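# Gather floor foam blocks into the tote by the door

## Task

Move each yellow foam block lying on this room's floor completely inside the tote near the door. Desk blocks must stay where they were, with the same face up. The tote must be resting on the floor when the scene ends. The robot must not topple or be left leaning, or the task fails. Anything that stays in place only because the robot holds it at the end does not count.

## Robot and tools

ROBOT. TidyBot++: a wheeled base (0.54 m long, 0.50 m wide, 0.38 m tall) on four driven casters, carrying a single seven-joint arm with a two-finger gripper. The shoulder sits 0.12 m ahead of the base centre and 0.68 m above the floor. Cameras: base_camera (fixed on the base, 644x364) and wrist_camera (fisheye on the hand, 644x476, looking along the hand). The arm begins folded, hand down, reaching up to 0.08 m beyond the base front, elbow up to 1.15 m high.

FRAMES. Base frame: origin on the floor below the base centre, x forward, y left, z up. hand_pose is reported in this frame: the point between the finger pads, with its z axis running out along the fingers and its y axis along the closing direction. The odometry frame is the base frame as it was when the scene began; heading is positive to the left, from -3.142 to 3.142. base_tilt is in degrees, forward and right positive. Odometry counts wheel turns, so slip looks like travel, and it drifts a few cm and degrees over many moves.

execute_actions. Argument actions: a list holding one action or none (empty = just report state and images). An action may contain base, joints, or both, plus optional speeds; the motions start together.
- base: exactly one key, a relative move from where the base last reported itself, not a pose. translate_m: metres, forward positive, -2 to 2. strafe_m: metres sideways, left positive, -2 to 2. rotate_rad: radians in place, counter-clockwise from above positive, -6.3 to 6.3.
- joints: absolute targets by name, radians: joint_1_rad (any angle, positive = clockwise from above, opposite to rotate_rad), joint_2_rad (shoulder, -2.249 to 2.249), joint_3_rad (any angle), joint_4_rad (elbow, -2.579 to 2.579), joint_5_rad (any angle), joint_6_rad (wrist, -2.099 to 2.099), joint_7_rad (any angle; hand down, positive turns counter-clockwise from above; at 1.57 the fingers open left/right). gripper_pos: 0 fully open to 1 fully closed. Unbounded joints go the short way; for bigger turns send steps under half a revolution. Done tolerances: ±0.039 for joints 1-4, ±0.056 for 5-7, ±0.03 gripper.
- speeds: caps for this action only: translate_m and strafe_m 0.05 to 0.5 m/s, rotate_rad 0.1 to 1.57 rad/s (maximum is the default). A base move needing over 8.667 s is refused; no action runs beyond 15 s.
- cameras: list of "base_camera", "wrist_camera" or "all"; omitted/null = all, [] = none.
Unknown keys or values out of range cause the whole call to be rejected with no motion. A joint or base you leave out may keep pushing toward its earlier target. If a result reports a stop, any later motion, wait or finished_scene calls in the same reply are skipped.

wait(seconds 0 to 10): commands nothing, returns state and images. zoom_image(camera, region [x0, y0, x1, y1] in pixels, origin top-left, at most 504x504): closer look at that camera's latest full image. read_manual(section "licences"): licence texts only. finished_scene(scene = current scene number): ends the scene irreversibly after the last command is held, and reports success; the goal must already hold and stay stable.

ARM GEOMETRY. Upper arm 0.42 m, forearm 0.31 m, hand 0.31 m (wrist to hand point). With joint_1_rad 0, joint_3_rad 3.14, joint_5_rad 0 (near the start), the arm moves in the vertical plane of base x. Angles from vertical, forward positive: upper arm = j2, forearm = j2 - j4, hand = j2 - j4 - j6. Hand reach ahead of the shoulder = sum of length*sin(angle); height above it = sum of length*cos(angle). A hand pointing straight down reaches at most about 0.94 m high, near the base only. Joints move up to 1.39 rad/s (1.22 for joints 5-7).

GRIPPER. Pad gap roughly 85*(1 - gripper_pos) mm. At 1 each finger squeezes about 96-120 N. "done" at 1 means empty hands; "off_target" means something is held. Closed fingertips reach about 20 mm beyond the hand point.

RESULT LINES. base_status / joint_status: "done"; "off_target" (stopped short, maybe still pushing); "contact_stop" or "time_out" (target dropped, holds in place); "not_followed" and "joint command not followed" with a "cause:" line (self-collision check withheld arm targets; gripper still acts; held targets may be retried). A blocked base may show "done" while well short. on_its_own lists uncommanded motion. motor_effort: percent of max, bracket = peak during the last action, with bias and noise. Also joint_positions, hand_pose, base_odometry, base_tilt, Motor temperatures (joint order), a pictures line naming image order, and warnings: ARM HIT, torque warnings/faults, MOTOR HOT, OVER-TEMPERATURE FAULT, limit_stop_at_motor_heat (just resend the target).

ACCURACY. Friction leaves joints slightly off even when "all done"; hands land 1-2 cm from the computed point, so aim above the floor. To correct, send each joint its previous command plus (wanted - read). Carried weight makes the arm sag; while holding, never command the angle it currently reads. Trust camera images over hand_pose. Camera calibration (K, distortion, T_world_to_cam into the base frame) is given per camera and carries small errors, larger for the wrist camera.

AVOID. The arm is not checked against the base. Snagging the arm on something roughly 0.8 m or higher while driving can tip the robot; sideways force on a raised hand can lift wheels; back off to straighten. Torque sensors over 104.5 N m (joints 1-4) or 51.3 N m (5-7) freeze the arm for 10 s, though the base keeps going. Long holding heats motors (warning 60 °C, weak arm at 75 °C). Do not drop, slam, or shove objects, knock desk blocks, lift or tip the tote, or end leaning. Thinking time passes in simulation while the robot holds its last command.

Each tool is called after ">>>" in YAML: its name, and indented under it one key for each argument.

## Session

>>> execute_actions:
  actions: []

Scene clock: 0.00 s.
Motor temperatures (°C, as the motors report them): [35 36 32 38 36 44 44]
base_odometry: x=+0.000 y=+0.000 heading=+0.000 (m, m, rad; odometry frame)
base_tilt: forward=+0.4 right=-0.1 (deg)
base_status: not commanded
joint_positions: joint_1_rad=-0.030 joint_2_rad=-0.353 joint_3_rad=+3.104 joint_4_rad=-2.547 joint_5_rad=+0.049 joint_6_rad=-0.855 joint_7_rad=+1.599 gripper_pos=+0.000
joint_status: not commanded
motor_effort: joint_1_rad=+0 joint_2_rad=-2 joint_3_rad=+1 joint_4_rad=+15 joint_5_rad=+1 joint_6_rad=+1 joint_7_rad=-1 (%)
hand_pose: x=+0.2579 y=-0.0023 z=+0.5834 quat_wxyz=(+0.025, +0.997, +0.062, +0.047) (m; base frame)
pictures: base_camera, wrist_camera
Images, in order (width x height): base_camera 644x364, wrist_camera 644x476.

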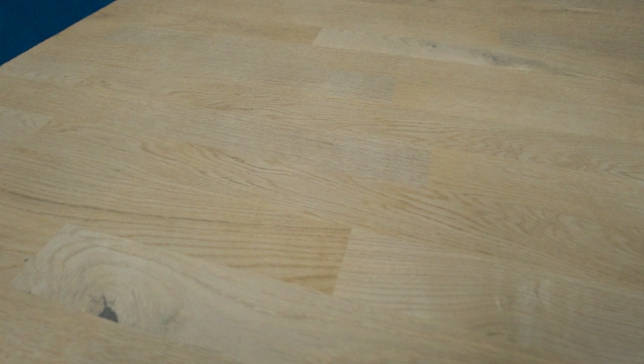

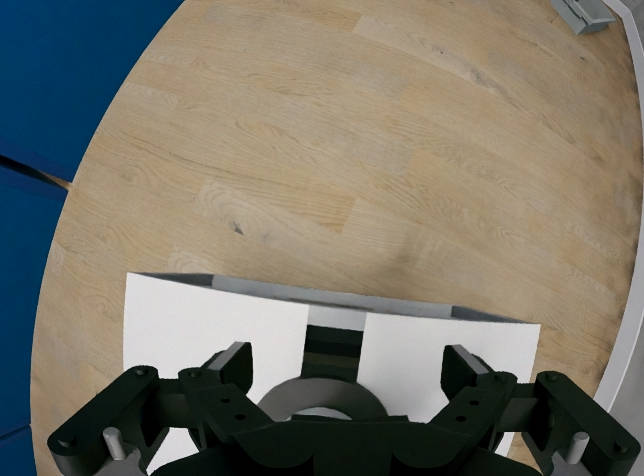

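>>> execute_actions:
  actions:
    - {"joints":{"joint_6_rad":0.35}}
  cameras: ["wrist_camera"]

>>> execute_actions:
  actions:
    - {"base":{"rotate_rad":-2.1}}
  cameras: ["wrist_camera"]

>>> execute_actions:
  actions:
    - {"base":{"rotate_rad":-2.1}}
  cameras: ["wrist_camera"]

Scene clock: 12.43 s.
Motor temperatures (°C, as the motors report them): [35 36 32 38 36 44 44]
base_odometry: x=+0.000 y=+0.000 heading=+0.000 (m, m, rad; odometry frame)
base_tilt: forward=+0.4 right=-0.1 (deg)
base_status: not commanded
joint_positions: joint_1_rad=-0.030 joint_2_rad=-0.353 joint_3_rad=+3.104 joint_4_rad=-2.546 joint_5_rad=+0.049 joint_6_rad=+0.350 joint_7_rad=+1.599 gripper_pos=+0.000
joint_status: all done
motor_effort: joint_1_rad=+0(1) joint_2_rad=-7(7) joint_3_rad=+1(1) joint_4_rad=+20(20) joint_5_rad=+0(0) joint_6_rad=+8(9) joint_7_rad=+0(1) (%)
hand_pose: x=+0.5270 y=+0.0349 z=+0.8094 quat_wxyz=(+0.001, +0.794, +0.064, +0.604) (m; base frame)
pictures: wrist_camera
camera_calibration (this result's frames):
wrist_camera: T_world_to_cam=[[0.12254, -0.988689, 0.086472, -0.0946237], [-0.285899, -0.118601, -0.950892, 0.981116], [0.950392, 0.0918003, -0.297199, -0.126946], [0, 0, 0, 1]] pos_world=[0.412744, 0.0344617, 0.90339]
Images, in order (width x height): wrist_camera 644x476.

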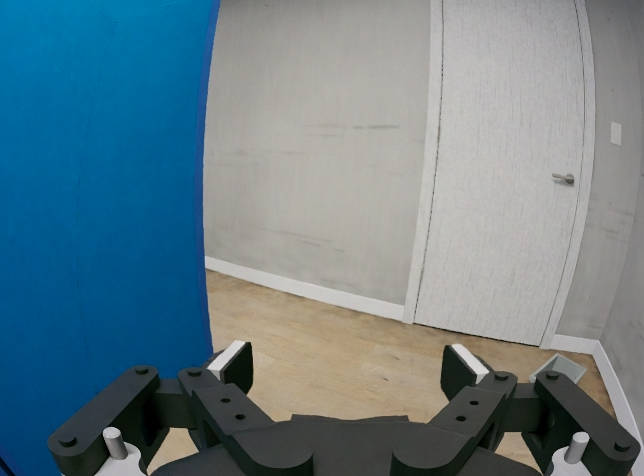

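Scene clock: 15.07 s.
Motor temperatures (°C, as the motors report them): [35 36 32 38 36 44 44]
base_odometry: x=+0.000 y=+0.000 heading=-2.099 (m, m, rad; odometry frame)
base_tilt: forward=+0.4 right=-0.1 (deg)
base_status: done
joint_positions: joint_1_rad=-0.030 joint_2_rad=-0.353 joint_3_rad=+3.104 joint_4_rad=-2.546 joint_5_rad=+0.049 joint_6_rad=+0.350 joint_7_rad=+1.599 gripper_pos=+0.000
joint_status: not commanded
motor_effort: joint_1_rad=-1(2) joint_2_rad=-7(8) joint_3_rad=+1(2) joint_4_rad=+19(20) joint_5_rad=+0(1) joint_6_rad=+8(8) joint_7_rad=-1(1) (%)
hand_pose: x=+0.5270 y=+0.0349 z=+0.8094 quat_wxyz=(+0.001, +0.794, +0.064, +0.604) (m; base frame)
pictures: wrist_camera
camera_calibration (this result's frames):
wrist_camera: T_world_to_cam=[[0.122541, -0.988689, 0.0864722, -0.0946239], [-0.285899, -0.118601, -0.950892, 0.981116], [0.950392, 0.0918007, -0.297199, -0.126945], [0, 0, 0, 1]] pos_world=[0.412744, 0.0344619, 0.90339]
Images, in order (width x height): wrist_camera 644x476.

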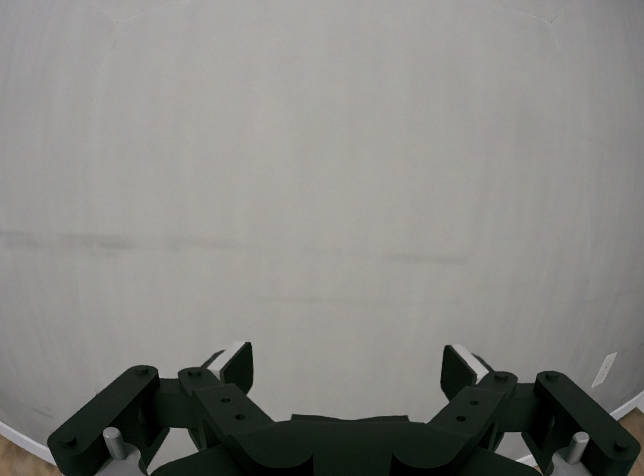

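Scene clock: 17.70 s.
Motor temperatures (°C, as the motors report them): [35 36 32 38 36 44 44]
base_odometry: x=+0.000 y=+0.000 heading=+2.085 (m, m, rad; odometry frame)
base_tilt: forward=+0.4 right=-0.1 (deg)
base_status: done
joint_positions: joint_1_rad=-0.030 joint_2_rad=-0.353 joint_3_rad=+3.104 joint_4_rad=-2.546 joint_5_rad=+0.049 joint_6_rad=+0.350 joint_7_rad=+1.599 gripper_pos=+0.000
joint_status: not commanded
motor_effort: joint_1_rad=-1(0) joint_2_rad=-7(8) joint_3_rad=+1(3) joint_4_rad=+20(20) joint_5_rad=+0(1) joint_6_rad=+8(8) joint_7_rad=-1(1) (%)
hand_pose: x=+0.5270 y=+0.0349 z=+0.8094 quat_wxyz=(+0.001, +0.794, +0.064, +0.604) (m; base frame)
pictures: wrist_camera
camera_calibration (this result's frames):
wrist_camera: T_world_to_cam=[[0.12254, -0.988689, 0.086472, -0.0946237], [-0.285899, -0.118601, -0.950892, 0.981116], [0.950392, 0.0918003, -0.297199, -0.126946], [0, 0, 0, 1]] pos_world=[0.412744, 0.0344618, 0.90339]
Images, in order (width x height): wrist_camera 644x476.

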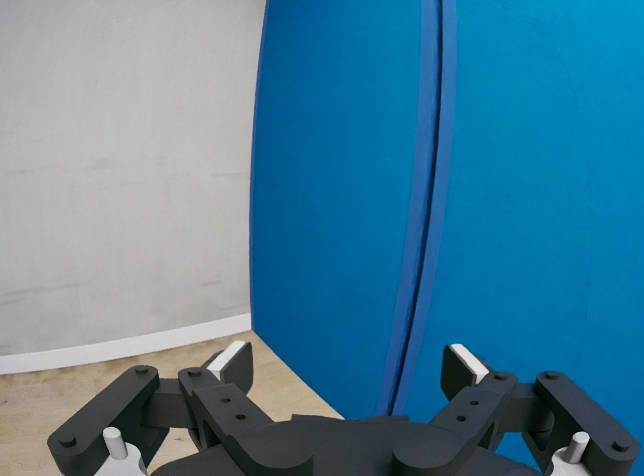

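>>> execute_actions:
  actions:
    - {"base":{"rotate_rad":-2.61}}
  cameras: []

>>> execute_actions:
  actions:
    - {"base":{"translate_m":1.2}}

>>> execute_actions:
  actions:
    - {"base":{"rotate_rad":1.57}}
  cameras: ["wrist_camera"]

Scene clock: 29.07 s.
Motor temperatures (°C, as the motors report them): [35 36 32 38 36 44 44]
base_odometry: x=+0.000 y=+0.000 heading=-0.524 (m, m, rad; odometry frame)
base_tilt: forward=+0.4 right=-0.1 (deg)
base_status: done
joint_positions: joint_1_rad=-0.030 joint_2_rad=-0.353 joint_3_rad=+3.104 joint_4_rad=-2.546 joint_5_rad=+0.049 joint_6_rad=+0.350 joint_7_rad=+1.599 gripper_pos=+0.000
joint_status: not commanded
motor_effort: joint_1_rad=-1(1) joint_2_rad=-7(8) joint_3_rad=+1(3) joint_4_rad=+20(20) joint_5_rad=-1(1) joint_6_rad=+8(8) joint_7_rad=-1(1) (%)
hand_pose: x=+0.5270 y=+0.0349 z=+0.8094 quat_wxyz=(+0.001, +0.794, +0.064, +0.604) (m; base frame)
pictures: none
No camera images: the call's "cameras" was empty. Leave "cameras" out to get every camera's image.

Scene clock: 32.83 s.
Motor temperatures (°C, as the motors report them): [35 36 32 38 36 44 44]
base_odometry: x=+1.038 y=-0.602 heading=-0.525 (m, m, rad; odometry frame)
base_tilt: forward=+0.5 right=-0.1 (deg)
base_status: done
joint_positions: joint_1_rad=-0.030 joint_2_rad=-0.353 joint_3_rad=+3.104 joint_4_rad=-2.546 joint_5_rad=+0.049 joint_6_rad=+0.350 joint_7_rad=+1.599 gripper_pos=+0.000
joint_status: not commanded
motor_effort: joint_1_rad=+0(2) joint_2_rad=-7(9) joint_3_rad=+1(2) joint_4_rad=+20(21) joint_5_rad=+0(1) joint_6_rad=+8(9) joint_7_rad=-1(1) (%)
hand_pose: x=+0.5270 y=+0.0349 z=+0.8094 quat_wxyz=(+0.001, +0.794, +0.064, +0.604) (m; base frame)
pictures: base_camera, wrist_camera
camera_calibration (this result's frames):
wrist_camera: T_world_to_cam=[[0.122542, -0.988689, 0.0864707, -0.094623], [-0.285912, -0.118602, -0.950888, 0.981115], [0.950388, 0.0918006, -0.297212, -0.126936], [0, 0, 0, 1]] pos_world=[0.412747, 0.034462, 0.903386]
Images, in order (width x height): base_camera 644x364, wrist_camera 644x476.

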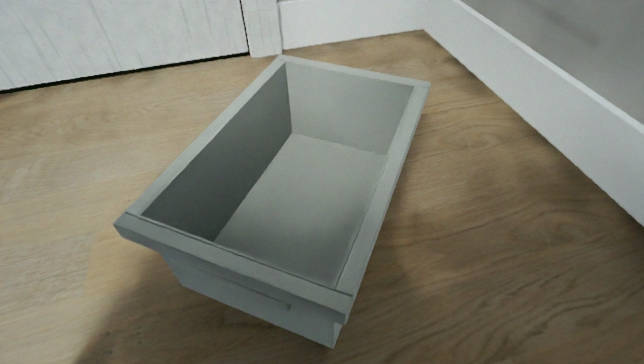

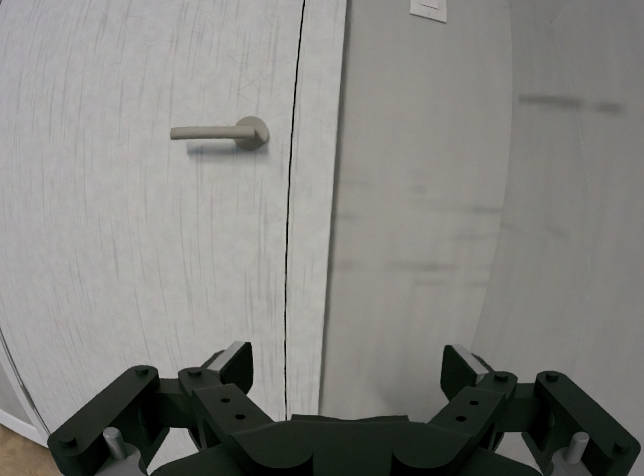

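Scene clock: 35.13 s.
Motor temperatures (°C, as the motors report them): [35 36 32 38 36 44 44]
base_odometry: x=+1.038 y=-0.603 heading=+1.044 (m, m, rad; odometry frame)
base_tilt: forward=+0.4 right=-0.1 (deg)
base_status: done
joint_positions: joint_1_rad=-0.030 joint_2_rad=-0.353 joint_3_rad=+3.104 joint_4_rad=-2.546 joint_5_rad=+0.049 joint_6_rad=+0.350 joint_7_rad=+1.599 gripper_pos=+0.000
joint_status: not commanded
motor_effort: joint_1_rad=+0(2) joint_2_rad=-7(8) joint_3_rad=+1(3) joint_4_rad=+20(20) joint_5_rad=+0(1) joint_6_rad=+8(9) joint_7_rad=-1(0) (%)
hand_pose: x=+0.5270 y=+0.0348 z=+0.8094 quat_wxyz=(+0.001, +0.794, +0.064, +0.604) (m; base frame)
pictures: wrist_camera
camera_calibration (this result's frames):
wrist_camera: T_world_to_cam=[[0.122533, -0.98869, 0.086468, -0.0946202], [-0.285913, -0.118597, -0.950888, 0.981115], [0.950389, 0.0917931, -0.297212, -0.126937], [0, 0, 0, 1]] pos_world=[0.412747, 0.0344588, 0.903386]
Images, in order (width x height): wrist_camera 644x476.

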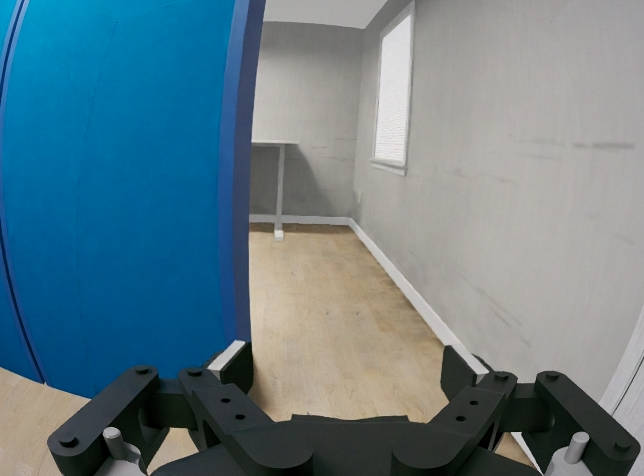

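>>> execute_actions:
  actions:
    - {"base":{"translate_m":0.8}}
  cameras: []

>>> execute_actions:
  actions:
    - {"base":{"strafe_m":-0.2}}
  cameras: []

>>> execute_actions:
  actions:
    - {"base":{"rotate_rad":0.15}}

Scene clock: 49.37 s.
Motor temperatures (°C, as the motors report them): [35 36 32 38 36 44 44]
base_odometry: x=+1.439 y=+0.090 heading=+1.045 (m, m, rad; odometry frame)
base_tilt: forward=+0.4 right=-0.1 (deg)
base_status: done
joint_positions: joint_1_rad=-0.030 joint_2_rad=-0.353 joint_3_rad=+3.104 joint_4_rad=-2.546 joint_5_rad=+0.049 joint_6_rad=+0.350 joint_7_rad=+1.599 gripper_pos=+0.000
joint_status: not commanded
motor_effort: joint_1_rad=-1(0) joint_2_rad=-7(10) joint_3_rad=+1(1) joint_4_rad=+20(21) joint_5_rad=+0(0) joint_6_rad=+8(9) joint_7_rad=+0(1) (%)
hand_pose: x=+0.5270 y=+0.0348 z=+0.8094 quat_wxyz=(+0.001, +0.794, +0.064, +0.604) (m; base frame)
pictures: none
No camera images: the call's "cameras" was empty. Leave "cameras" out to get every camera's image.

Scene clock: 51.00 s.
Motor temperatures (°C, as the motors report them): [35 36 32 38 36 44 44]
base_odometry: x=+1.612 y=-0.010 heading=+1.046 (m, m, rad; odometry frame)
base_tilt: forward=+0.4 right=-0.1 (deg)
base_status: done
joint_positions: joint_1_rad=-0.030 joint_2_rad=-0.353 joint_3_rad=+3.104 joint_4_rad=-2.546 joint_5_rad=+0.049 joint_6_rad=+0.350 joint_7_rad=+1.599 gripper_pos=+0.000
joint_status: not commanded
motor_effort: joint_1_rad=-1(0) joint_2_rad=-7(8) joint_3_rad=+1(3) joint_4_rad=+20(20) joint_5_rad=+0(1) joint_6_rad=+8(8) joint_7_rad=-1(1) (%)
hand_pose: x=+0.5270 y=+0.0348 z=+0.8094 quat_wxyz=(+0.001, +0.794, +0.064, +0.604) (m; base frame)
pictures: none
No camera images: the call's "cameras" was empty. Leave "cameras" out to get every camera's image.

Scene clock: 51.90 s.
Motor temperatures (°C, as the motors report them): [35 36 32 38 36 44 44]
base_odometry: x=+1.613 y=-0.010 heading=+1.196 (m, m, rad; odometry frame)
base_tilt: forward=+0.4 right=-0.1 (deg)
base_status: done
joint_positions: joint_1_rad=-0.030 joint_2_rad=-0.353 joint_3_rad=+3.104 joint_4_rad=-2.546 joint_5_rad=+0.049 joint_6_rad=+0.350 joint_7_rad=+1.599 gripper_pos=+0.000
joint_status: not commanded
motor_effort: joint_1_rad=-1(2) joint_2_rad=-7(10) joint_3_rad=+1(2) joint_4_rad=+20(20) joint_5_rad=+0(1) joint_6_rad=+8(9) joint_7_rad=-1(0) (%)
hand_pose: x=+0.5270 y=+0.0348 z=+0.8093 quat_wxyz=(+0.001, +0.794, +0.064, +0.604) (m; base frame)
pictures: base_camera, wrist_camera
camera_calibration (this result's frames):
wrist_camera: T_world_to_cam=[[0.122461, -0.988702, 0.0864385, -0.0945916], [-0.285946, -0.11855, -0.950884, 0.981117], [0.950388, 0.0917299, -0.297233, -0.126922], [0, 0, 0, 1]] pos_world=[0.412756, 0.0344309, 0.90338]
Images, in order (width x height): base_camera 644x364, wrist_camera 644x476.

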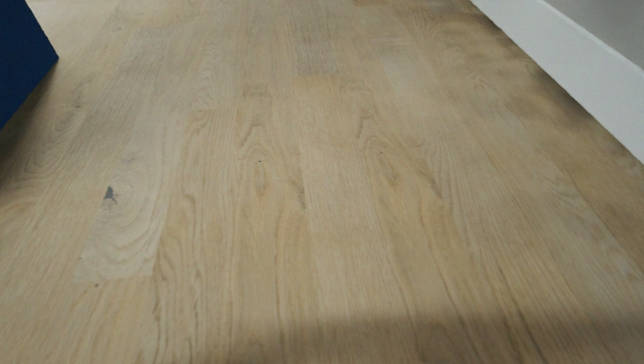

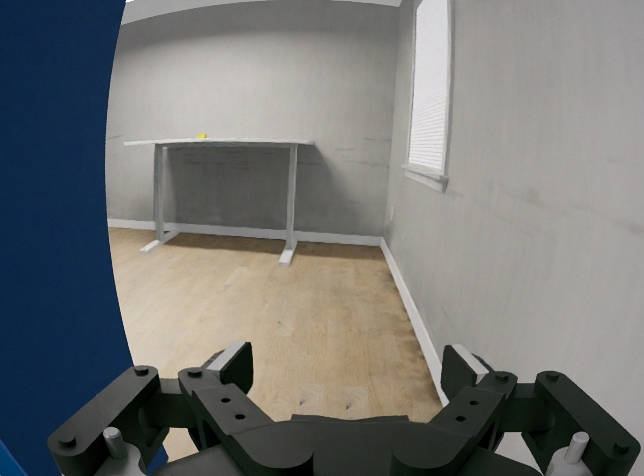

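>>> execute_actions:
  actions:
    - {"base":{"rotate_rad":0.1}}
  cameras: []

>>> execute_actions:
  actions:
    - {"base":{"translate_m":1.5}}
  cameras: []

>>> execute_actions:
  actions:
    - {"base":{"rotate_rad":1.57}}

Scene clock: 65.00 s.
Motor temperatures (°C, as the motors report them): [35 36 32 38 36 44 44]
base_odometry: x=+1.613 y=-0.011 heading=+1.296 (m, m, rad; odometry frame)
base_tilt: forward=+0.4 right=-0.1 (deg)
base_status: done
joint_positions: joint_1_rad=-0.030 joint_2_rad=-0.353 joint_3_rad=+3.104 joint_4_rad=-2.546 joint_5_rad=+0.049 joint_6_rad=+0.350 joint_7_rad=+1.599 gripper_pos=+0.000
joint_status: not commanded
motor_effort: joint_1_rad=-1(2) joint_2_rad=-7(7) joint_3_rad=+1(2) joint_4_rad=+20(20) joint_5_rad=+0(0) joint_6_rad=+8(8) joint_7_rad=+0(1) (%)
hand_pose: x=+0.5270 y=+0.0349 z=+0.8093 quat_wxyz=(+0.001, +0.794, +0.064, +0.604) (m; base frame)
pictures: none
No camera images: the call's "cameras" was empty. Leave "cameras" out to get every camera's image.

Scene clock: 69.37 s.
Motor temperatures (°C, as the motors report them): [35 36 32 38 36 44 44]
base_odometry: x=+2.018 y=+1.434 heading=+1.297 (m, m, rad; odometry frame)
base_tilt: forward=+0.5 right=-0.1 (deg)
base_status: done
joint_positions: joint_1_rad=-0.030 joint_2_rad=-0.353 joint_3_rad=+3.104 joint_4_rad=-2.546 joint_5_rad=+0.049 joint_6_rad=+0.350 joint_7_rad=+1.599 gripper_pos=+0.000
joint_status: not commanded
motor_effort: joint_1_rad=-1(1) joint_2_rad=-7(9) joint_3_rad=+1(2) joint_4_rad=+20(21) joint_5_rad=+0(0) joint_6_rad=+8(9) joint_7_rad=-1(1) (%)
hand_pose: x=+0.5270 y=+0.0349 z=+0.8092 quat_wxyz=(+0.001, +0.794, +0.064, +0.604) (m; base frame)
pictures: none
No camera images: the call's "cameras" was empty. Leave "cameras" out to get every camera's image.

Scene clock: 71.67 s.
Motor temperatures (°C, as the motors report them): [35 36 32 38 36 44 44]
base_odometry: x=+2.018 y=+1.434 heading=+2.866 (m, m, rad; odometry frame)
base_tilt: forward=+0.4 right=-0.1 (deg)
base_status: done
joint_positions: joint_1_rad=-0.030 joint_2_rad=-0.353 joint_3_rad=+3.104 joint_4_rad=-2.546 joint_5_rad=+0.049 joint_6_rad=+0.350 joint_7_rad=+1.599 gripper_pos=+0.000
joint_status: not commanded
motor_effort: joint_1_rad=-1(2) joint_2_rad=-7(8) joint_3_rad=+1(3) joint_4_rad=+20(20) joint_5_rad=+0(1) joint_6_rad=+8(8) joint_7_rad=+0(1) (%)
hand_pose: x=+0.5270 y=+0.0349 z=+0.8092 quat_wxyz=(+0.001, +0.794, +0.065, +0.604) (m; base frame)
pictures: base_camera, wrist_camera
camera_calibration (this result's frames):
wrist_camera: T_world_to_cam=[[0.122634, -0.988678, 0.0864687, -0.0946321], [-0.286183, -0.118654, -0.9508, 0.981084], [0.950295, 0.0918544, -0.297494, -0.126728], [0, 0, 0, 1]] pos_world=[0.412804, 0.034489, 0.903296]
Images, in order (width x height): base_camera 644x364, wrist_camera 644x476.

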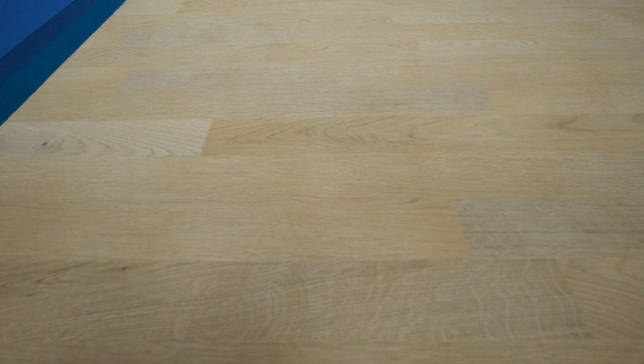

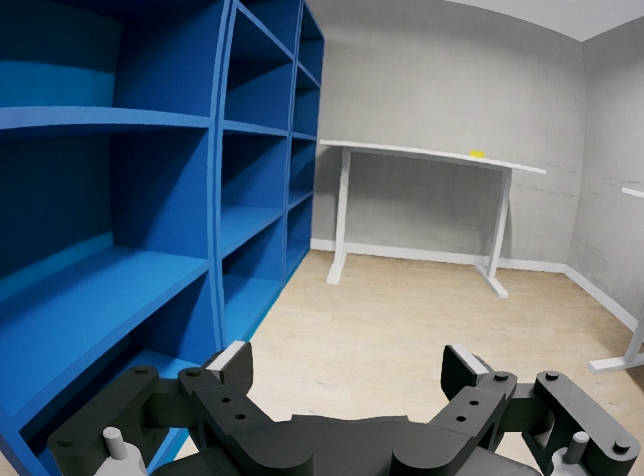

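>>> execute_actions:
  actions:
    - {"base":{"strafe_m":-0.6}}
  cameras: []

>>> execute_actions:
  actions:
    - {"base":{"translate_m":1.3},"joints":{"joint_6_rad":0.0}}

>>> execute_actions:
  actions:
    - {"base":{"rotate_rad":-1.57}}

>>> execute_actions:
  actions:
    - {"base":{"rotate_rad":-1.57}}

>>> execute_actions:
  actions:
    - {"base":{"rotate_rad":-1.57}}

Scene clock: 85.17 s.
Motor temperatures (°C, as the motors report them): [35 36 32 39 36 44 44]
base_odometry: x=+2.180 y=+2.012 heading=+2.867 (m, m, rad; odometry frame)
base_tilt: forward=+0.4 right=-0.1 (deg)
base_status: done
joint_positions: joint_1_rad=-0.030 joint_2_rad=-0.353 joint_3_rad=+3.104 joint_4_rad=-2.546 joint_5_rad=+0.049 joint_6_rad=+0.350 joint_7_rad=+1.599 gripper_pos=+0.000
joint_status: not commanded
motor_effort: joint_1_rad=-1(0) joint_2_rad=-7(8) joint_3_rad=+1(3) joint_4_rad=+20(20) joint_5_rad=+0(0) joint_6_rad=+8(9) joint_7_rad=-1(1) (%)
hand_pose: x=+0.5270 y=+0.0349 z=+0.8092 quat_wxyz=(+0.001, +0.794, +0.065, +0.604) (m; base frame)
pictures: none
No camera images: the call's "cameras" was empty. Leave "cameras" out to get every camera's image.

Scene clock: 89.13 s.
Motor temperatures (°C, as the motors report them): [35 36 32 39 36 44 44]
base_odometry: x=+0.928 y=+2.366 heading=+2.867 (m, m, rad; odometry frame)
base_tilt: forward=+0.4 right=-0.1 (deg)
base_status: done
joint_positions: joint_1_rad=-0.030 joint_2_rad=-0.355 joint_3_rad=+3.104 joint_4_rad=-2.553 joint_5_rad=+0.049 joint_6_rad=-0.001 joint_7_rad=+1.599 gripper_pos=+0.000
joint_status: all done
motor_effort: joint_1_rad=+0(0) joint_2_rad=-6(8) joint_3_rad=+1(2) joint_4_rad=+19(23) joint_5_rad=+0(1) joint_6_rad=+7(9) joint_7_rad=+0(0) (%)
hand_pose: x=+0.4778 y=+0.0251 z=+0.7086 quat_wxyz=(+0.009, +0.889, +0.066, +0.454) (m; base frame)
pictures: base_camera, wrist_camera
camera_calibration (this result's frames):
wrist_camera: T_world_to_cam=[[0.132843, -0.988374, 0.0739498, -0.0855428], [-0.599506, -0.139543, -0.788111, 0.905144], [0.789268, 0.060362, -0.611074, 0.190923], [0, 0, 0, 1]] pos_world=[0.403314, 0.030234, 0.836349]
Images, in order (width x height): base_camera 644x364, wrist_camera 644x476.

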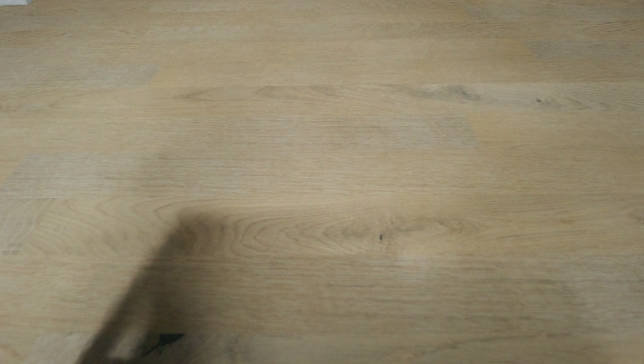

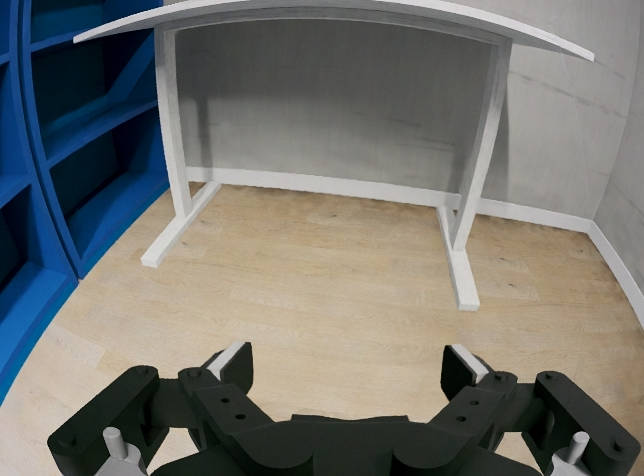

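Scene clock: 91.43 s.
Motor temperatures (°C, as the motors report them): [35 36 32 39 36 44 44]
base_odometry: x=+0.928 y=+2.366 heading=+1.297 (m, m, rad; odometry frame)
base_tilt: forward=+0.4 right=-0.1 (deg)
base_status: done
joint_positions: joint_1_rad=-0.030 joint_2_rad=-0.355 joint_3_rad=+3.104 joint_4_rad=-2.553 joint_5_rad=+0.049 joint_6_rad=-0.001 joint_7_rad=+1.599 gripper_pos=+0.000
joint_status: not commanded
motor_effort: joint_1_rad=+0(1) joint_2_rad=-6(7) joint_3_rad=+1(2) joint_4_rad=+19(19) joint_5_rad=+0(0) joint_6_rad=+7(7) joint_7_rad=-1(0) (%)
hand_pose: x=+0.4778 y=+0.0251 z=+0.7086 quat_wxyz=(+0.009, +0.889, +0.066, +0.454) (m; base frame)
pictures: base_camera, wrist_camera
camera_calibration (this result's frames):
wrist_camera: T_world_to_cam=[[0.132851, -0.988373, 0.0739527, -0.0855458], [-0.599505, -0.13955, -0.788111, 0.905144], [0.789268, 0.0603664, -0.611075, 0.190924], [0, 0, 0, 1]] pos_world=[0.403313, 0.0302367, 0.836349]
Images, in order (width x height): base_camera 644x364, wrist_camera 644x476.

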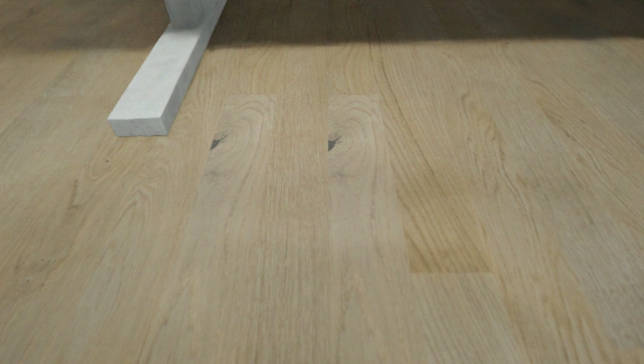

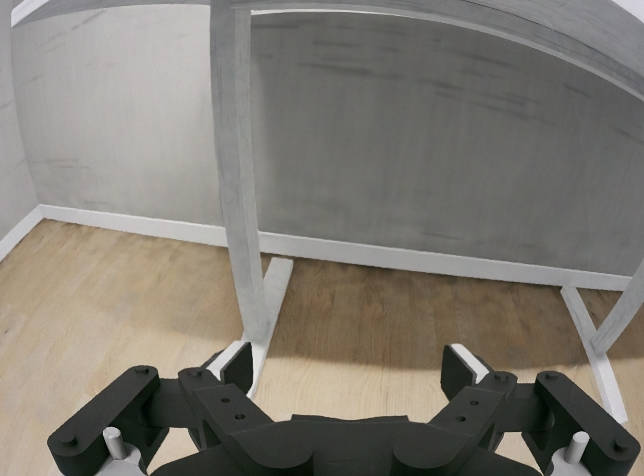

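Scene clock: 93.73 s.
Motor temperatures (°C, as the motors report them): [35 36 32 39 36 44 44]
base_odometry: x=+0.928 y=+2.365 heading=-0.272 (m, m, rad; odometry frame)
base_tilt: forward=+0.4 right=-0.1 (deg)
base_status: done
joint_positions: joint_1_rad=-0.030 joint_2_rad=-0.355 joint_3_rad=+3.104 joint_4_rad=-2.553 joint_5_rad=+0.049 joint_6_rad=-0.001 joint_7_rad=+1.599 gripper_pos=+0.000
joint_status: not commanded
motor_effort: joint_1_rad=+0(0) joint_2_rad=-6(7) joint_3_rad=+1(2) joint_4_rad=+19(18) joint_5_rad=+0(0) joint_6_rad=+7(7) joint_7_rad=-1(0) (%)
hand_pose: x=+0.4778 y=+0.0251 z=+0.7086 quat_wxyz=(+0.009, +0.889, +0.066, +0.454) (m; base frame)
pictures: base_camera, wrist_camera
camera_calibration (this result's frames):
wrist_camera: T_world_to_cam=[[0.132851, -0.988373, 0.0739527, -0.0855458], [-0.599505, -0.13955, -0.788111, 0.905144], [0.789268, 0.0603664, -0.611074, 0.190923], [0, 0, 0, 1]] pos_world=[0.403314, 0.0302367, 0.836349]
Images, in order (width x height): base_camera 644x364, wrist_camera 644x476.

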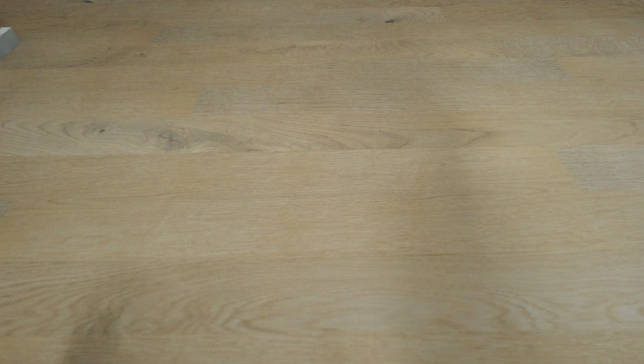

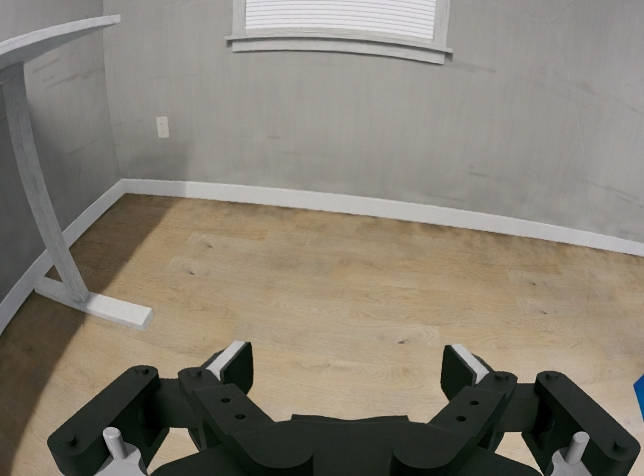

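Scene clock: 96.03 s.
Motor temperatures (°C, as the motors report them): [35 36 32 39 36 44 44]
base_odometry: x=+0.928 y=+2.365 heading=-1.841 (m, m, rad; odometry frame)
base_tilt: forward=+0.4 right=-0.1 (deg)
base_status: done
joint_positions: joint_1_rad=-0.030 joint_2_rad=-0.355 joint_3_rad=+3.104 joint_4_rad=-2.553 joint_5_rad=+0.049 joint_6_rad=-0.001 joint_7_rad=+1.599 gripper_pos=+0.000
joint_status: not commanded
motor_effort: joint_1_rad=-1(0) joint_2_rad=-6(7) joint_3_rad=+1(2) joint_4_rad=+19(19) joint_5_rad=+0(0) joint_6_rad=+7(7) joint_7_rad=-1(1) (%)
hand_pose: x=+0.4778 y=+0.0251 z=+0.7086 quat_wxyz=(+0.009, +0.889, +0.066, +0.454) (m; base frame)
pictures: base_camera, wrist_camera
camera_calibration (this result's frames):
wrist_camera: T_world_to_cam=[[0.132851, -0.988373, 0.0739527, -0.0855458], [-0.599506, -0.13955, -0.788111, 0.905144], [0.789268, 0.0603661, -0.611075, 0.190924], [0, 0, 0, 1]] pos_world=[0.403314, 0.0302365, 0.836349]
Images, in order (width x height): base_camera 644x364, wrist_camera 644x476.

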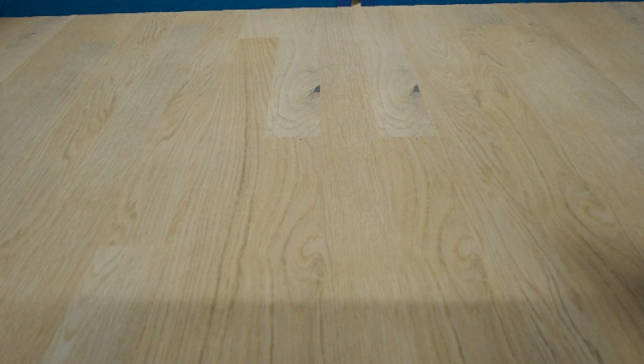

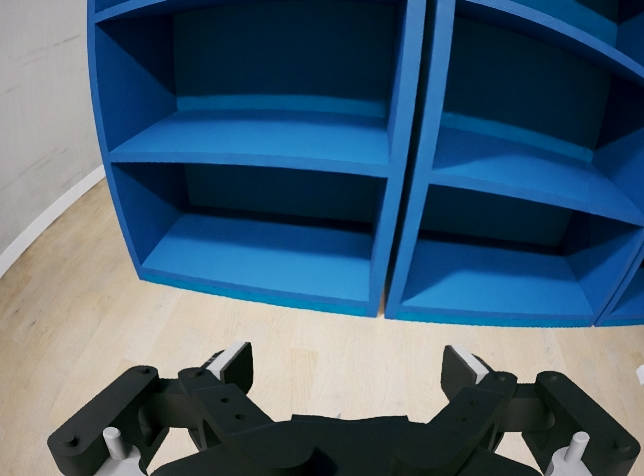

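>>> execute_actions:
  actions:
    - {"base":{"rotate_rad":-1.0},"joints":{"joint_6_rad":0.2}}
  cameras: ["wrist_camera"]

Scene clock: 104.10 s.
Motor temperatures (°C, as the motors report them): [35 36 32 39 36 44 44]
base_odometry: x=+0.928 y=+2.366 heading=-2.840 (m, m, rad; odometry frame)
base_tilt: forward=+0.4 right=-0.1 (deg)
base_status: done
joint_positions: joint_1_rad=-0.030 joint_2_rad=-0.355 joint_3_rad=+3.104 joint_4_rad=-2.544 joint_5_rad=+0.049 joint_6_rad=+0.197 joint_7_rad=+1.599 gripper_pos=+0.000
joint_status: all done
motor_effort: joint_1_rad=-1(1) joint_2_rad=-6(7) joint_3_rad=+1(2) joint_4_rad=+19(21) joint_5_rad=+0(0) joint_6_rad=+8(8) joint_7_rad=-1(1) (%)
hand_pose: x=+0.5113 y=+0.0311 z=+0.7664 quat_wxyz=(+0.005, +0.837, +0.065, +0.543) (m; base frame)
pictures: wrist_camera
camera_calibration (this result's frames):
wrist_camera: T_world_to_cam=[[0.127178, -0.988495, 0.0818744, -0.0915901], [-0.424385, -0.128836, -0.896269, 0.964577], [0.896506, 0.0792395, -0.435887, 0.00975733], [0, 0, 0, 1]] pos_world=[0.412252, 0.0329628, 0.876272]
Images, in order (width x height): wrist_camera 644x476.

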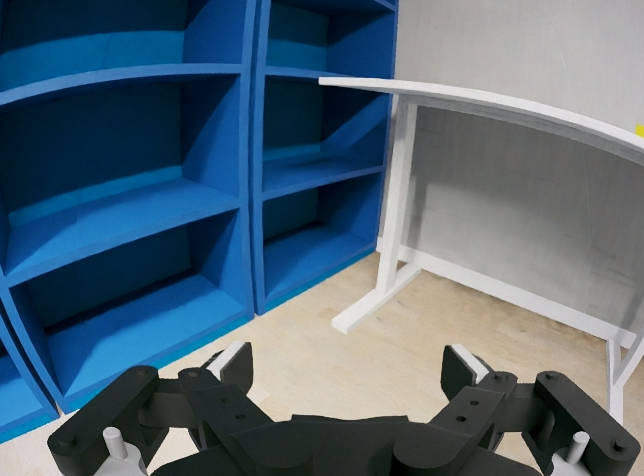

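Nothing. Return and check the corridor's far corner.

>>> execute_actions:
  actions:
    - {"base":{"rotate_rad":-0.575}}
  cameras: []

>>> execute_actions:
  actions:
    - {"base":{"translate_m":-1.3}}
  cameras: []

>>> execute_actions:
  actions:
    - {"base":{"strafe_m":2.0}}
  cameras: []

>>> execute_actions:
  actions:
    - {"base":{"strafe_m":0.3}}

Scene clock: 114.67 s.
Motor temperatures (°C, as the motors report them): [35 36 32 39 36 44 44]
base_odometry: x=+0.928 y=+2.366 heading=+2.870 (m, m, rad; odometry frame)
base_tilt: forward=+0.4 right=-0.1 (deg)
base_status: done
joint_positions: joint_1_rad=-0.030 joint_2_rad=-0.355 joint_3_rad=+3.104 joint_4_rad=-2.544 joint_5_rad=+0.049 joint_6_rad=+0.197 joint_7_rad=+1.599 gripper_pos=+0.000
joint_status: not commanded
motor_effort: joint_1_rad=+0(0) joint_2_rad=-6(7) joint_3_rad=+1(2) joint_4_rad=+20(19) joint_5_rad=+0(0) joint_6_rad=+8(8) joint_7_rad=-1(0) (%)
hand_pose: x=+0.5113 y=+0.0310 z=+0.7664 quat_wxyz=(+0.005, +0.837, +0.065, +0.543) (m; base frame)
pictures: none
No camera images: the call's "cameras" was empty. Leave "cameras" out to get every camera's image.

Scene clock: 118.63 s.
Motor temperatures (°C, as the motors report them): [35 36 32 39 36 44 44]
base_odometry: x=+2.180 y=+2.014 heading=+2.868 (m, m, rad; odometry frame)
base_tilt: forward=+0.4 right=-0.1 (deg)
base_status: done
joint_positions: joint_1_rad=-0.030 joint_2_rad=-0.354 joint_3_rad=+3.104 joint_4_rad=-2.544 joint_5_rad=+0.049 joint_6_rad=+0.197 joint_7_rad=+1.599 gripper_pos=+0.000
joint_status: not commanded
motor_effort: joint_1_rad=+0(1) joint_2_rad=-7(10) joint_3_rad=+1(2) joint_4_rad=+19(20) joint_5_rad=+0(0) joint_6_rad=+8(8) joint_7_rad=-1(1) (%)
hand_pose: x=+0.5114 y=+0.0310 z=+0.7661 quat_wxyz=(+0.005, +0.837, +0.065, +0.543) (m; base frame)
pictures: none
No camera images: the call's "cameras" was empty. Leave "cameras" out to get every camera's image.

Scene clock: 127.60 s.
Motor temperatures (°C, as the motors report them): [35 36 32 39 36 44 44]
TORQUE WARNING: joint_2_rad reached its warning level (56.7 N m).
base_odometry: x=+1.640 y=+0.091 heading=+2.869 (m, m, rad; odometry frame)
base_tilt: forward=+0.4 right=+0.0 (deg)
base_status: strafe_m time_out (by the wheels' count: +1.997 of +2.000)
joint_positions: joint_1_rad=+0.198 joint_2_rad=-0.314 joint_3_rad=+3.351 joint_4_rad=-2.492 joint_5_rad=-0.024 joint_6_rad=+0.217 joint_7_rad=+1.585 gripper_pos=+0.000
joint_status: not commanded
motor_effort: joint_1_rad=-42(59) joint_2_rad=-16(51) joint_3_rad=-45(57) joint_4_rad=+9(28) joint_5_rad=+15(20) joint_6_rad=+7(13) joint_7_rad=+5(8) (%)
hand_pose: x=+0.5030 y=-0.1681 z=+0.7821 quat_wxyz=(+0.083, +0.811, -0.187, +0.548) (m; base frame)
pictures: none
No camera images: the call's "cameras" was empty. Leave "cameras" out to get every camera's image.

not run: a stop came earlier in this reply.

The hand caught the shelf. Back off and fold.

>>> execute_actions:
  actions:
    - {"base":{"strafe_m":-0.3}}
  cameras: []

>>> execute_actions:
  actions:
    - {"base":{"rotate_rad":1.57},"joints":{"joint_1_rad":0,"joint_2_rad":-0.35,"joint_3_rad":3.14,"joint_4_rad":-2.55,"joint_5_rad":0,"joint_6_rad":0.2,"joint_7_rad":1.57}}

Scene clock: 138.33 s.
Motor temperatures (°C, as the motors report them): [35 36 33 39 36 44 44]
base_odometry: x=+1.721 y=+0.380 heading=+2.869 (m, m, rad; odometry frame)
base_tilt: forward=+0.4 right=-0.1 (deg)
base_status: done
joint_positions: joint_1_rad=-0.021 joint_2_rad=-0.361 joint_3_rad=+3.115 joint_4_rad=-2.557 joint_5_rad=+0.020 joint_6_rad=+0.215 joint_7_rad=+1.582 gripper_pos=+0.000
joint_status: not commanded
motor_effort: joint_1_rad=+0(43) joint_2_rad=-7(36) joint_3_rad=+1(46) joint_4_rad=+19(23) joint_5_rad=+0(17) joint_6_rad=+8(9) joint_7_rad=-1(8) (%)
hand_pose: x=+0.5098 y=+0.0214 z=+0.7670 quat_wxyz=(-0.002, +0.836, +0.036, +0.548) (m; base frame)
pictures: none
No camera images: the call's "cameras" was empty. Leave "cameras" out to get every camera's image.

Scene clock: 153.33 s.
Motor temperatures (°C, as the motors report them): [36 36 34 39 36 44 44]
base_odometry: x=+1.751 y=+0.372 heading=-2.388 (m, m, rad; odometry frame)
base_tilt: forward=+0.4 right=+0.0 (deg)
base_status: rotate_rad time_out (by the wheels' count: +1.027 of +1.570)
joint_positions: joint_1_rad=+0.262 joint_2_rad=-0.361 joint_3_rad=+3.398 joint_4_rad=-2.563 joint_5_rad=-0.050 joint_6_rad=+0.210 joint_7_rad=+1.582 gripper_pos=+0.001
joint_status: joint_1_rad off_target (ended at +0.262, target +0.000); joint_3_rad off_target (ended at +3.398, target +3.140); the others done
motor_effort: joint_1_rad=-49(56) joint_2_rad=-5(15) joint_3_rad=-48(54) joint_4_rad=+19(29) joint_5_rad=+12(13) joint_6_rad=+4(10) joint_7_rad=-2(4) (%)
hand_pose: x=+0.4593 y=-0.1965 z=+0.7588 quat_wxyz=(+0.092, +0.804, -0.250, +0.531) (m; base frame)
pictures: base_camera, wrist_camera
camera_calibration (this result's frames):
wrist_camera: T_world_to_cam=[[-0.480358, -0.869355, -0.116094, 0.143363], [-0.337991, 0.305626, -0.890143, 0.947408], [0.809332, -0.388348, -0.440644, 0.0228847], [0, 0, 0, 1]] pos_world=[0.37056, -0.156032, 0.870057]
Images, in order (width x height): base_camera 644x364, wrist_camera 644x476.

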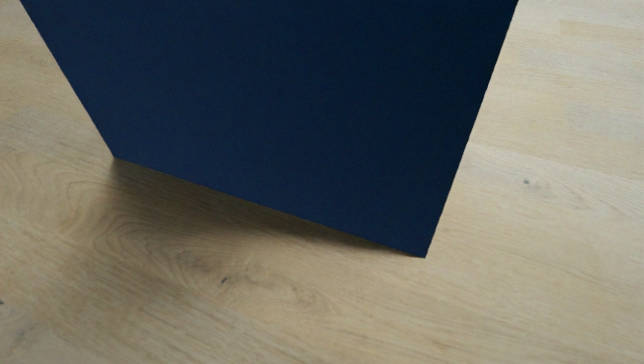

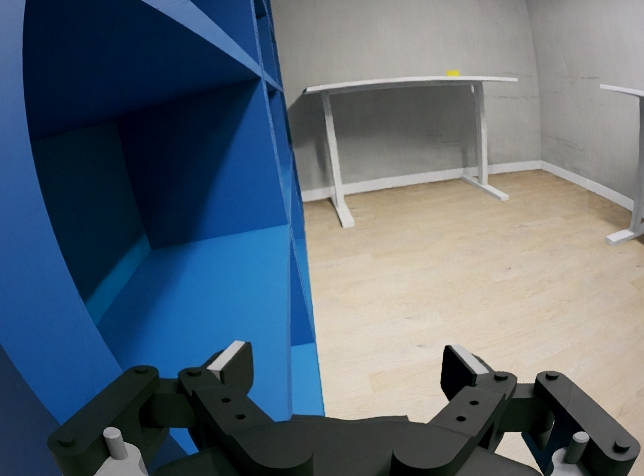

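>>> execute_actions:
  actions:
    - {"base":{"rotate_rad":-0.4}}
  cameras: []

>>> execute_actions:
  actions:
    - {"base":{"translate_m":-0.12},"joints":{"joint_6_rad":-0.86}}
  cameras: []

>>> execute_actions:
  actions:
    - {"base":{"rotate_rad":1.5}}

Scene clock: 165.57 s.
Motor temperatures (°C, as the motors report them): [37 36 34 39 36 44 44]
base_odometry: x=+1.751 y=+0.372 heading=-2.786 (m, m, rad; odometry frame)
base_tilt: forward=+0.4 right=-0.1 (deg)
base_status: done
joint_positions: joint_1_rad=+0.002 joint_2_rad=-0.361 joint_3_rad=+3.138 joint_4_rad=-2.560 joint_5_rad=-0.031 joint_6_rad=+0.211 joint_7_rad=+1.582 gripper_pos=+0.000
joint_status: not commanded
on_its_own: joint_1_rad moved -0.261 to your old target +0.000; joint_3_rad moved -0.259 to your old target +3.140
motor_effort: joint_1_rad=+0(45) joint_2_rad=-6(7) joint_3_rad=+1(43) joint_4_rad=+19(27) joint_5_rad=+0(10) joint_6_rad=+8(9) joint_7_rad=-1(3) (%)
hand_pose: x=+0.5093 y=-0.0001 z=+0.7644 quat_wxyz=(-0.002, +0.838, -0.009, +0.545) (m; base frame)
pictures: none
No camera images: the call's "cameras" was empty. Leave "cameras" out to get every camera's image.

Scene clock: 166.93 s.
Motor temperatures (°C, as the motors report them): [37 36 34 39 36 44 44]
base_odometry: x=+1.864 y=+0.414 heading=-2.787 (m, m, rad; odometry frame)
base_tilt: forward=+0.4 right=-0.1 (deg)
base_status: done
joint_positions: joint_1_rad=+0.002 joint_2_rad=-0.356 joint_3_rad=+3.138 joint_4_rad=-2.551 joint_5_rad=-0.031 joint_6_rad=-0.862 joint_7_rad=+1.582 gripper_pos=+0.000
joint_status: all done
motor_effort: joint_1_rad=-1(1) joint_2_rad=-2(9) joint_3_rad=+1(2) joint_4_rad=+15(19) joint_5_rad=+0(0) joint_6_rad=+1(8) joint_7_rad=-1(1) (%)
hand_pose: x=+0.2538 y=+0.0088 z=+0.5823 quat_wxyz=(-0.012, +0.999, -0.003, +0.042) (m; base frame)
pictures: none
No camera images: the call's "cameras" was empty. Leave "cameras" out to get every camera's image.

Scene clock: 169.17 s.
Motor temperatures (°C, as the motors report them): [37 36 34 39 36 44 44]
base_odometry: x=+1.864 y=+0.414 heading=-1.288 (m, m, rad; odometry frame)
base_tilt: forward=+0.4 right=-0.1 (deg)
base_status: done
joint_positions: joint_1_rad=+0.002 joint_2_rad=-0.356 joint_3_rad=+3.138 joint_4_rad=-2.551 joint_5_rad=-0.030 joint_6_rad=-0.862 joint_7_rad=+1.582 gripper_pos=+0.000
joint_status: not commanded
motor_effort: joint_1_rad=-1(1) joint_2_rad=-1(2) joint_3_rad=+1(1) joint_4_rad=+15(15) joint_5_rad=+0(0) joint_6_rad=+1(1) joint_7_rad=-1(1) (%)
hand_pose: x=+0.2538 y=+0.0086 z=+0.5823 quat_wxyz=(-0.011, +0.999, -0.003, +0.042) (m; base frame)
pictures: base_camera, wrist_camera
camera_calibration (this result's frames):
wrist_camera: T_world_to_cam=[[0.00892716, -0.99912, -0.0409842, 0.0357036], [-0.998317, -0.00655649, -0.0576178, 0.343677], [0.0572984, 0.0414296, -0.997497, 0.70245], [0, 0, 0, 1]] pos_world=[0.302531, 0.00882324, 0.721957]
Images, in order (width x height): base_camera 644x364, wrist_camera 644x476.

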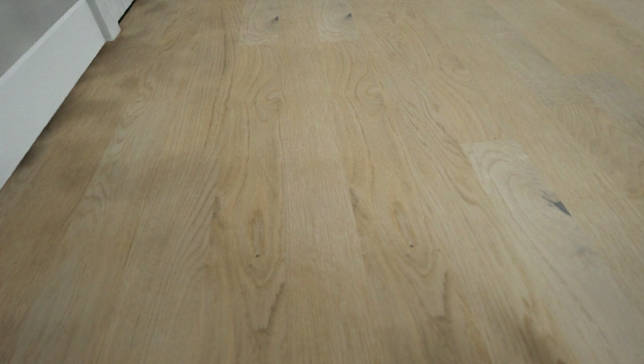

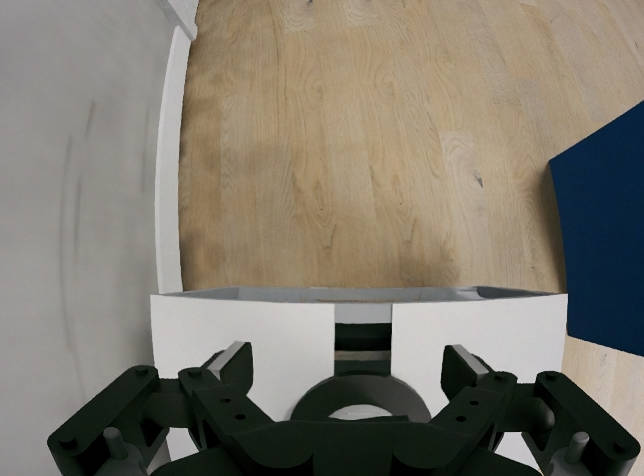

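Aligned and clear. Drive out, turn right, look down the corridor.

>>> execute_actions:
  actions:
    - {"base":{"translate_m":1.0}}
  cameras: ["base_camera"]

>>> execute_actions:
  actions:
    - {"base":{"rotate_rad":-1.57}}
  cameras: []

>>> execute_actions:
  actions:
    - {"joints":{"joint_6_rad":0.3}}

Scene clock: 179.23 s.
Motor temperatures (°C, as the motors report them): [36 36 34 39 36 44 44]
base_odometry: x=+2.144 y=-0.546 heading=-1.287 (m, m, rad; odometry frame)
base_tilt: forward=+0.4 right=-0.1 (deg)
base_status: done
joint_positions: joint_1_rad=+0.002 joint_2_rad=-0.353 joint_3_rad=+3.138 joint_4_rad=-2.551 joint_5_rad=-0.030 joint_6_rad=-0.862 joint_7_rad=+1.582 gripper_pos=+0.000
joint_status: not commanded
motor_effort: joint_1_rad=-1(0) joint_2_rad=-1(3) joint_3_rad=+1(1) joint_4_rad=+15(17) joint_5_rad=+0(0) joint_6_rad=+1(2) joint_7_rad=-1(1) (%)
hand_pose: x=+0.2536 y=+0.0086 z=+0.5820 quat_wxyz=(-0.011, +0.999, -0.003, +0.041) (m; base frame)
pictures: base_camera
Images, in order (width x height): base_camera 644x364.

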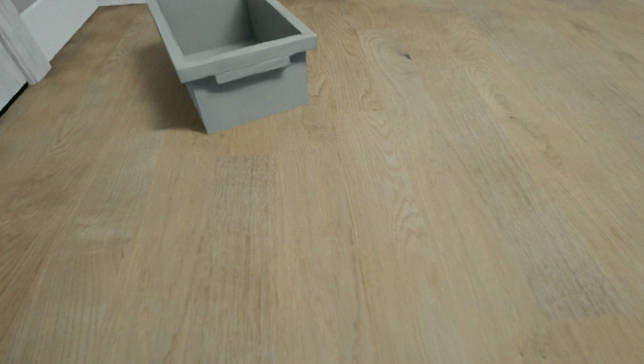

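Scene clock: 181.53 s.
Motor temperatures (°C, as the motors report them): [36 36 34 39 36 44 44]
base_odometry: x=+2.144 y=-0.546 heading=-2.856 (m, m, rad; odometry frame)
base_tilt: forward=+0.4 right=-0.1 (deg)
base_status: done
joint_positions: joint_1_rad=+0.002 joint_2_rad=-0.353 joint_3_rad=+3.138 joint_4_rad=-2.551 joint_5_rad=-0.030 joint_6_rad=-0.862 joint_7_rad=+1.582 gripper_pos=+0.000
joint_status: not commanded
motor_effort: joint_1_rad=-1(0) joint_2_rad=-2(2) joint_3_rad=+1(2) joint_4_rad=+15(15) joint_5_rad=+0(0) joint_6_rad=+1(1) joint_7_rad=-1(1) (%)
hand_pose: x=+0.2536 y=+0.0086 z=+0.5820 quat_wxyz=(-0.011, +0.999, -0.003, +0.041) (m; base frame)
pictures: none
No camera images: the call's "cameras" was empty. Leave "cameras" out to get every camera's image.

Scene clock: 182.97 s.
Motor temperatures (°C, as the motors report them): [36 36 34 39 36 44 44]
base_odometry: x=+2.144 y=-0.546 heading=-2.856 (m, m, rad; odometry frame)
base_tilt: forward=+0.4 right=-0.1 (deg)
base_status: not commanded
joint_positions: joint_1_rad=+0.002 joint_2_rad=-0.353 joint_3_rad=+3.138 joint_4_rad=-2.549 joint_5_rad=-0.030 joint_6_rad=+0.300 joint_7_rad=+1.582 gripper_pos=+0.000
joint_status: all done
motor_effort: joint_1_rad=-1(1) joint_2_rad=-6(7) joint_3_rad=+1(1) joint_4_rad=+20(20) joint_5_rad=+0(0) joint_6_rad=+8(8) joint_7_rad=-1(1) (%)
hand_pose: x=+0.5232 y=-0.0007 z=+0.7930 quat_wxyz=(-0.001, +0.812, -0.009, +0.583) (m; base frame)
pictures: base_camera, wrist_camera
camera_calibration (this result's frames):
wrist_camera: T_world_to_cam=[[0.00972766, -0.999928, -0.0070789, 0.00526096], [-0.345413, 0.00328333, -0.938445, 0.981647], [0.9384, 0.011574, -0.345357, -0.080505], [0, 0, 0, 1]] pos_world=[0.414569, 0.00296928, 0.893456]
Images, in order (width x height): base_camera 644x364, wrist_camera 644x476.

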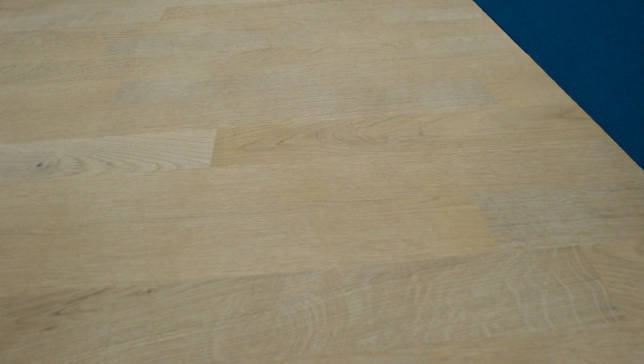

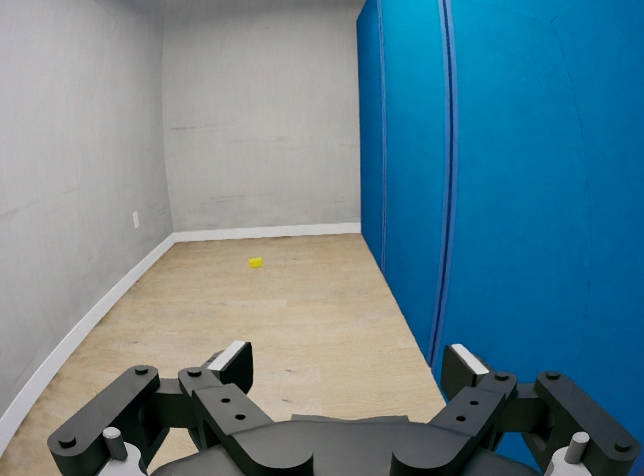

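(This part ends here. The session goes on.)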